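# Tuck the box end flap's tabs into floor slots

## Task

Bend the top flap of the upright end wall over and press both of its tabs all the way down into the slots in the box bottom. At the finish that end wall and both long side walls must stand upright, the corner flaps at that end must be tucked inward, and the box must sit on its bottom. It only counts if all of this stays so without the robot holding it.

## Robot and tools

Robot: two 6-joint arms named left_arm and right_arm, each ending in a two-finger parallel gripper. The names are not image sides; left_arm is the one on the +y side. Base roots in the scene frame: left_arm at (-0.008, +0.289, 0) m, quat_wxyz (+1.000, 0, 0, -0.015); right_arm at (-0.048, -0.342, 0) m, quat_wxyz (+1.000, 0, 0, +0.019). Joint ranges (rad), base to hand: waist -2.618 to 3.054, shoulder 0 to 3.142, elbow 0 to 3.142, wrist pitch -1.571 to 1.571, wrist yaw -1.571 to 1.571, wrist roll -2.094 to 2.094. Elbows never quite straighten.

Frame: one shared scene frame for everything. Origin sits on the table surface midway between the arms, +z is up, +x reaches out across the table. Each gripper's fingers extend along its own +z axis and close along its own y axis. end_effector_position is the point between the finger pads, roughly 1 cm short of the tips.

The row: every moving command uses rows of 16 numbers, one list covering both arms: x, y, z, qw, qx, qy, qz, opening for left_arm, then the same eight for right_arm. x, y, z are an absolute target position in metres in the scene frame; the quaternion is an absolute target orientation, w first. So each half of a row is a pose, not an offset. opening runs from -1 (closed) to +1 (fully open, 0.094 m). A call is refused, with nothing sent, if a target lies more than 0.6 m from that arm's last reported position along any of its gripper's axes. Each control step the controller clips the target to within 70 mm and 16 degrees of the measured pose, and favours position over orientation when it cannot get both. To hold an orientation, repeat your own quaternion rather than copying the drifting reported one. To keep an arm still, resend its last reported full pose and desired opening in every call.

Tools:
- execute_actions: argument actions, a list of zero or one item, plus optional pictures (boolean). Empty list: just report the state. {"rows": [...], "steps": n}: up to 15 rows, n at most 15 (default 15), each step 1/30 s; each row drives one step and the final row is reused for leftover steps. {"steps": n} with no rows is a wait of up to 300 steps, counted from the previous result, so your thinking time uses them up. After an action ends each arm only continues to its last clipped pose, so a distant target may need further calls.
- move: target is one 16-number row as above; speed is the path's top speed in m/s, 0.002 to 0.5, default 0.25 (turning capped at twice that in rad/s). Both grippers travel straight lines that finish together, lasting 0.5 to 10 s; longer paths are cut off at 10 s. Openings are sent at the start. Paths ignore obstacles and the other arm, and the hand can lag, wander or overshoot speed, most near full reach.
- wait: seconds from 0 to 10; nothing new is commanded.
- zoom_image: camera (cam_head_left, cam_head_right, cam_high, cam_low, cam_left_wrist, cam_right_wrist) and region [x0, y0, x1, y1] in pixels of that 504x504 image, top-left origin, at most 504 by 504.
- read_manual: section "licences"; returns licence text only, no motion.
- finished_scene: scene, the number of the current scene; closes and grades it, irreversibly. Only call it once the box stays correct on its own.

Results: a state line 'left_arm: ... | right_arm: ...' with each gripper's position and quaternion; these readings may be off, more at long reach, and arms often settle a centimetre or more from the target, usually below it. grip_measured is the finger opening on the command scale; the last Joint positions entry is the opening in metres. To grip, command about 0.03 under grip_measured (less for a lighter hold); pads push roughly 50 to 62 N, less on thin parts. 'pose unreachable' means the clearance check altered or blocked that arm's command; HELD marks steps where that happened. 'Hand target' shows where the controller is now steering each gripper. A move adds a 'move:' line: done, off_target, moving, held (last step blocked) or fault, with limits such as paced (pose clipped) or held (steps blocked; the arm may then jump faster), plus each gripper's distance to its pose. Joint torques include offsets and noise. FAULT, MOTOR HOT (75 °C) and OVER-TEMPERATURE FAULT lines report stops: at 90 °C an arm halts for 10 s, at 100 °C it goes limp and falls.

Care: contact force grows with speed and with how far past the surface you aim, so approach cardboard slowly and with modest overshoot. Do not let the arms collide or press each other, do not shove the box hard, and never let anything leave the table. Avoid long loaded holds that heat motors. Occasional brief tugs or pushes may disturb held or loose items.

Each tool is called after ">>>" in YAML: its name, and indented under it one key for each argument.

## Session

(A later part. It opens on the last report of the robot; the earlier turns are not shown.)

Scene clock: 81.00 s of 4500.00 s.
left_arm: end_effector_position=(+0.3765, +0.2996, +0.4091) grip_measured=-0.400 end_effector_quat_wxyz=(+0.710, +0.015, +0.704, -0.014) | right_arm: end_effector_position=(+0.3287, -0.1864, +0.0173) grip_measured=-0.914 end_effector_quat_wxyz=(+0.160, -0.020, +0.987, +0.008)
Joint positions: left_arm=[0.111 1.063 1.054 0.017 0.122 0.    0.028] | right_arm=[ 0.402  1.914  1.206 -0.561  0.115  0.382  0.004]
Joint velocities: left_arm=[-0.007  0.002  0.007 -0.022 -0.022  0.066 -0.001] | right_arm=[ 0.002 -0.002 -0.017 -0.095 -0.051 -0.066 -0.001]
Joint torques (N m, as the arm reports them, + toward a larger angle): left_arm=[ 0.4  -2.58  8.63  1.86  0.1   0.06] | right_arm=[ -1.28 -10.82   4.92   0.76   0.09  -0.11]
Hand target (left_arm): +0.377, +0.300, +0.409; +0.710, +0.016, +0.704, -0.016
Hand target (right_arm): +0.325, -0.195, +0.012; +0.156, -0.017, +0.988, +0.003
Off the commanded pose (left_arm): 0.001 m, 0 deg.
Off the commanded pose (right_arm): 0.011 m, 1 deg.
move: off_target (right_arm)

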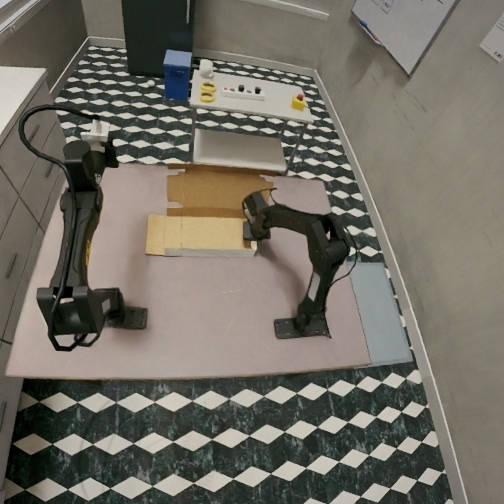

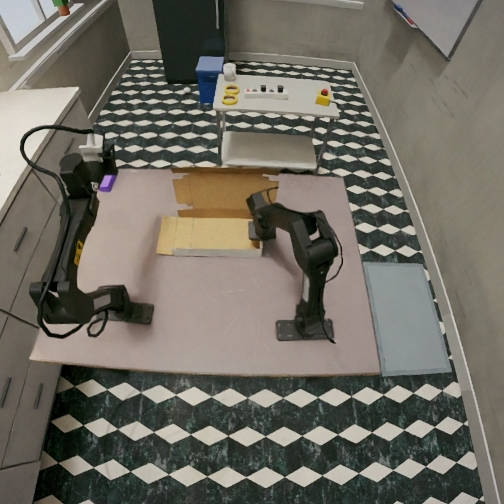

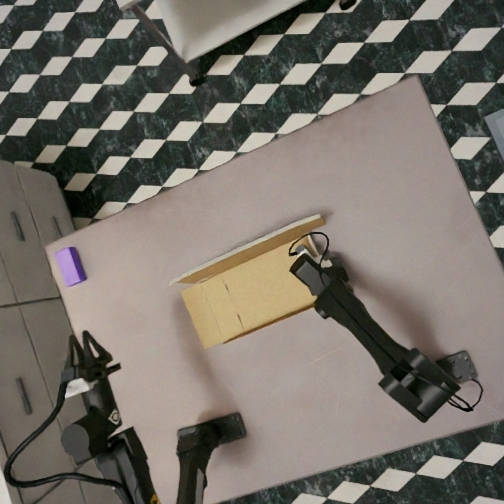

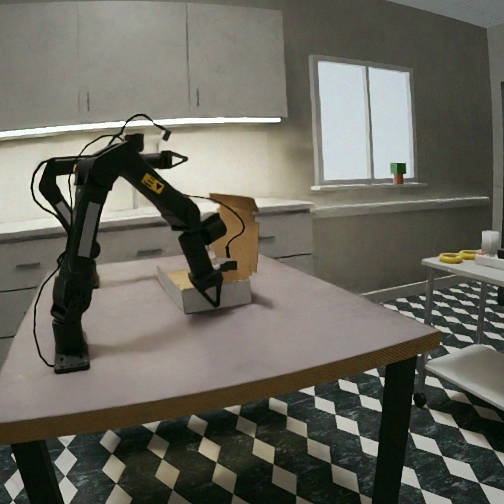

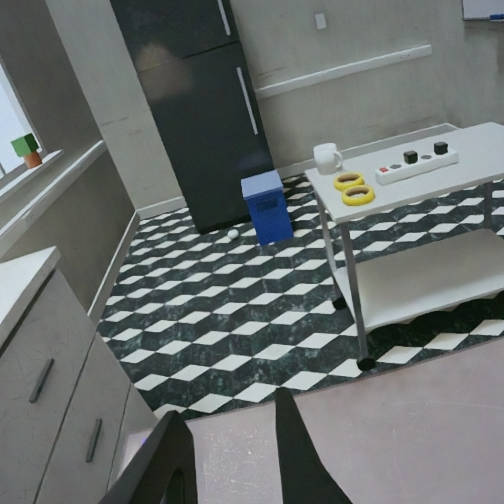

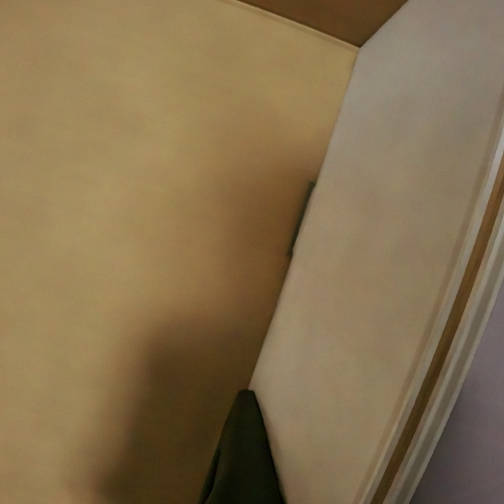

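Far tab appears in its slot. Release and lift.

>>> move:
  target: [0.3772,0.30,0.4091,0.71,0.016,0.704,-0.016,-0.4,0.325,-0.186,0.017,0.156,-0.017,0.988,0.003,-0.4]
  speed: 0.02

>>> move:
  target: [0.3772,0.30,0.4091,0.71,0.016,0.704,-0.016,-0.4,0.30,-0.165,0.14,0.156,-0.017,0.988,0.003,-0.4]
  speed: 0.06

Scene clock: 85.40 s of 4500.00 s.
left_arm: end_effector_position=(+0.3765, +0.2996, +0.4091) grip_measured=-0.400 end_effector_quat_wxyz=(+0.710, +0.015, +0.704, -0.014) | right_arm: end_effector_position=(+0.3286, -0.1864, +0.0172) grip_measured=-0.402 end_effector_quat_wxyz=(+0.160, -0.018, +0.987, +0.008)
Joint positions: left_arm=[0.111 1.063 1.054 0.017 0.122 0.    0.028] | right_arm=[ 0.402  1.914  1.206 -0.562  0.115  0.387  0.028]
Joint velocities: left_arm=[-0.007 -0.027 -0.022 -0.007  0.095 -0.037 -0.   ] | right_arm=[-0.022 -0.007 -0.002  0.037 -0.037 -0.007 -0.   ]
Joint torques (N m, as the arm reports them, + toward a larger angle): left_arm=[ 0.48 -2.58  8.58  1.82  0.11  0.03] | right_arm=[  0.81 -10.4    7.75   0.49   0.16   0.06]
Hand target (left_arm): +0.377, +0.300, +0.409; +0.710, +0.016, +0.704, -0.016
Hand target (right_arm): +0.325, -0.186, +0.017; +0.156, -0.017, +0.988, +0.003
Off the commanded pose (left_arm): 0.001 m, 0 deg.
Off the commanded pose (right_arm): 0.004 m, 1 deg.
After step 90, 0.70 s passed at rest.
move: done

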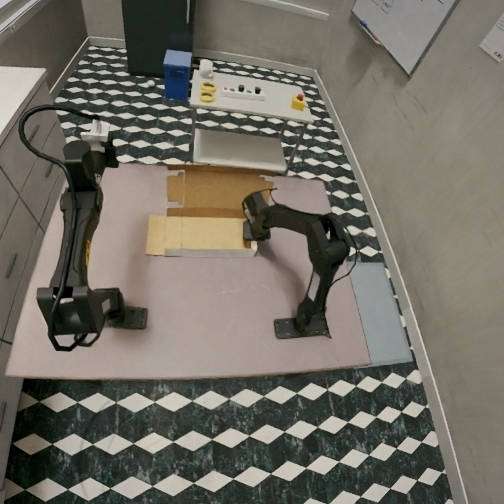

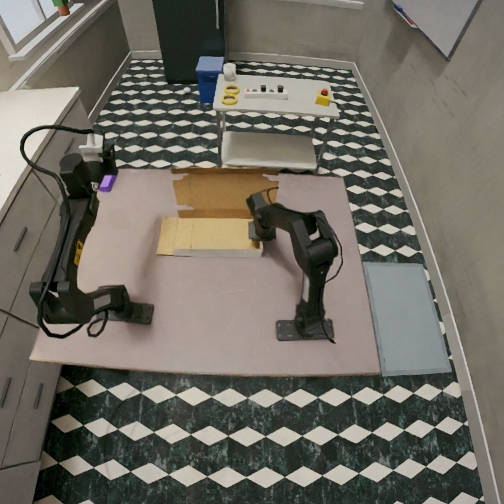

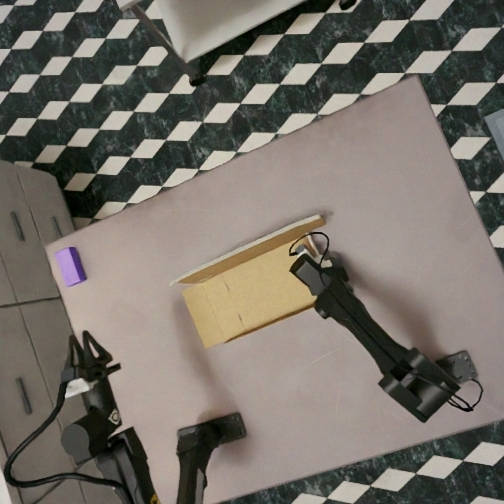

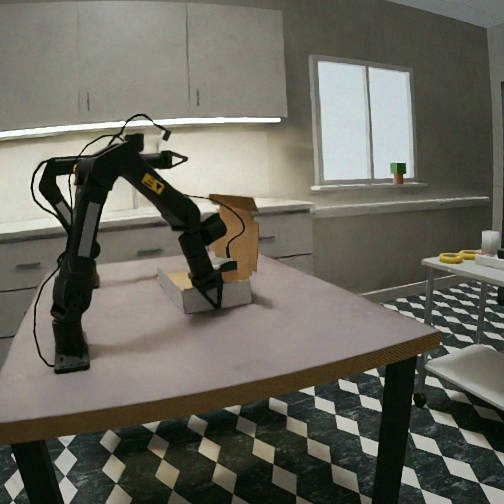

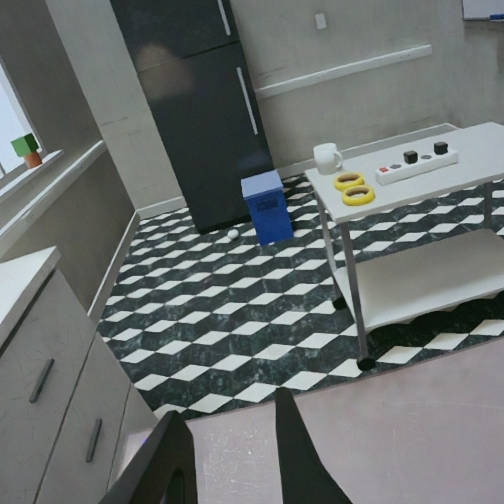

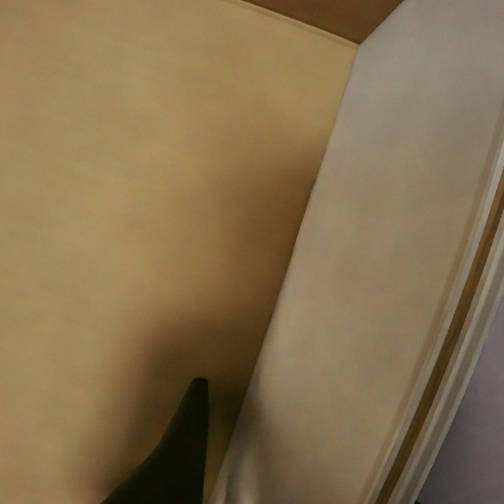

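Scene clock: 88.03 s of 4500.00 s.
left_arm: end_effector_position=(+0.3765, +0.2996, +0.4091) grip_measured=-0.400 end_effector_quat_wxyz=(+0.710, +0.015, +0.704, -0.014) | right_arm: end_effector_position=(+0.2980, -0.1676, +0.1247) grip_measured=-0.402 end_effector_quat_wxyz=(+0.139, -0.019, +0.990, -0.001)
Joint positions: left_arm=[0.111 1.063 1.054 0.017 0.122 0.    0.028] | right_arm=[ 0.489  1.782  1.493 -1.037  0.135  0.473  0.028]
Joint velocities: left_arm=[-0.022 -0.027  0.007  0.037 -0.022 -0.095 -0.   ] | right_arm=[ 0.002  0.002 -0.012 -0.051 -0.066  0.037  0.   ]
Joint torques (N m, as the arm reports them, + toward a larger angle): left_arm=[ 0.45 -2.6   8.62  1.85  0.11  0.04] | right_arm=[  0.94 -11.13  11.07   0.41   0.23   0.06]
Hand target (left_arm): +0.377, +0.300, +0.409; +0.710, +0.016, +0.704, -0.016
Hand target (right_arm): +0.300, -0.164, +0.140; +0.156, -0.017, +0.988, +0.004
Off the commanded pose (left_arm): 0.001 m, 0 deg.
Off the commanded pose (right_arm): 0.016 m, 2 deg.
move: off_target (right_arm)

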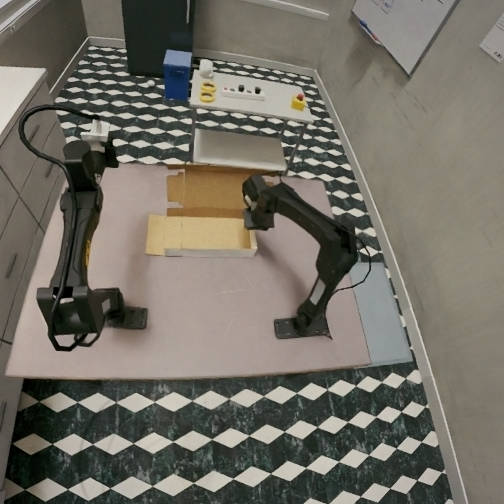

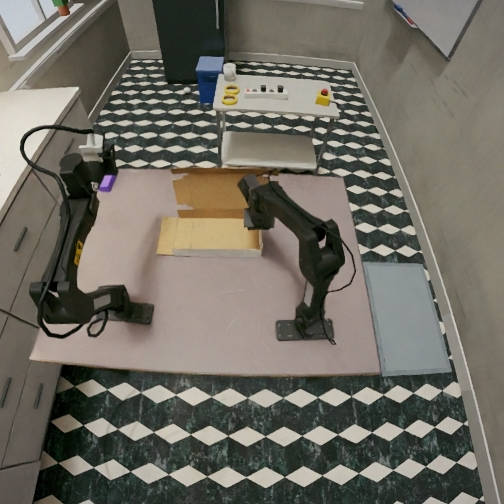

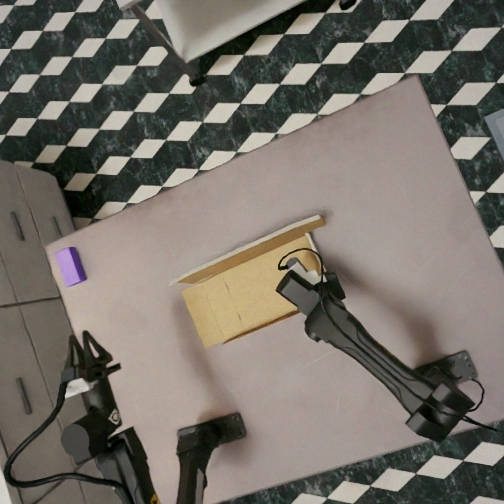

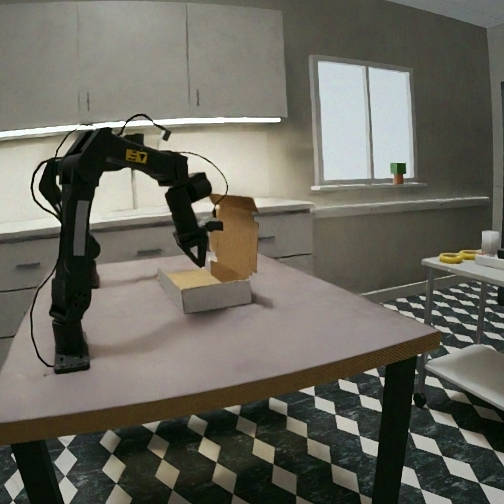

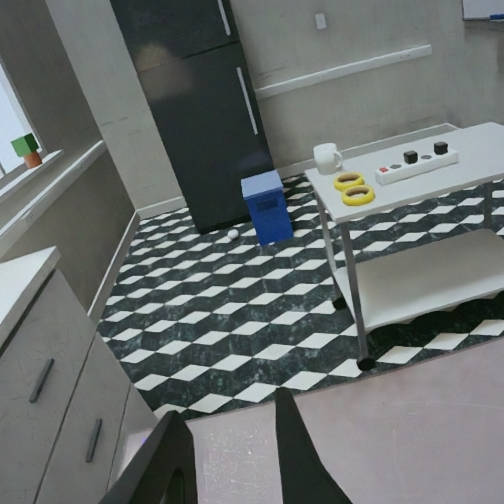

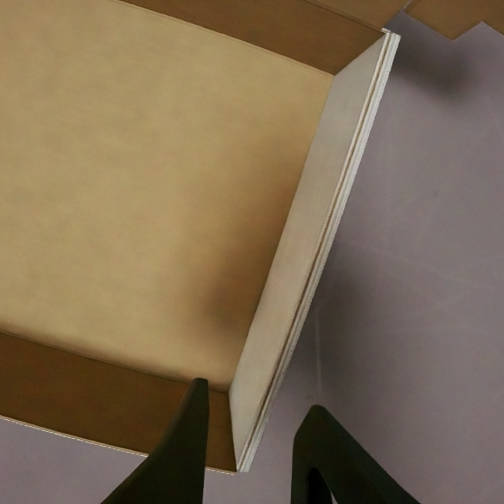

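Flap is flush, both tabs hidden, and it stays released.

>>> finished_scene:
  scene: 2

The scene is finished: the task was done.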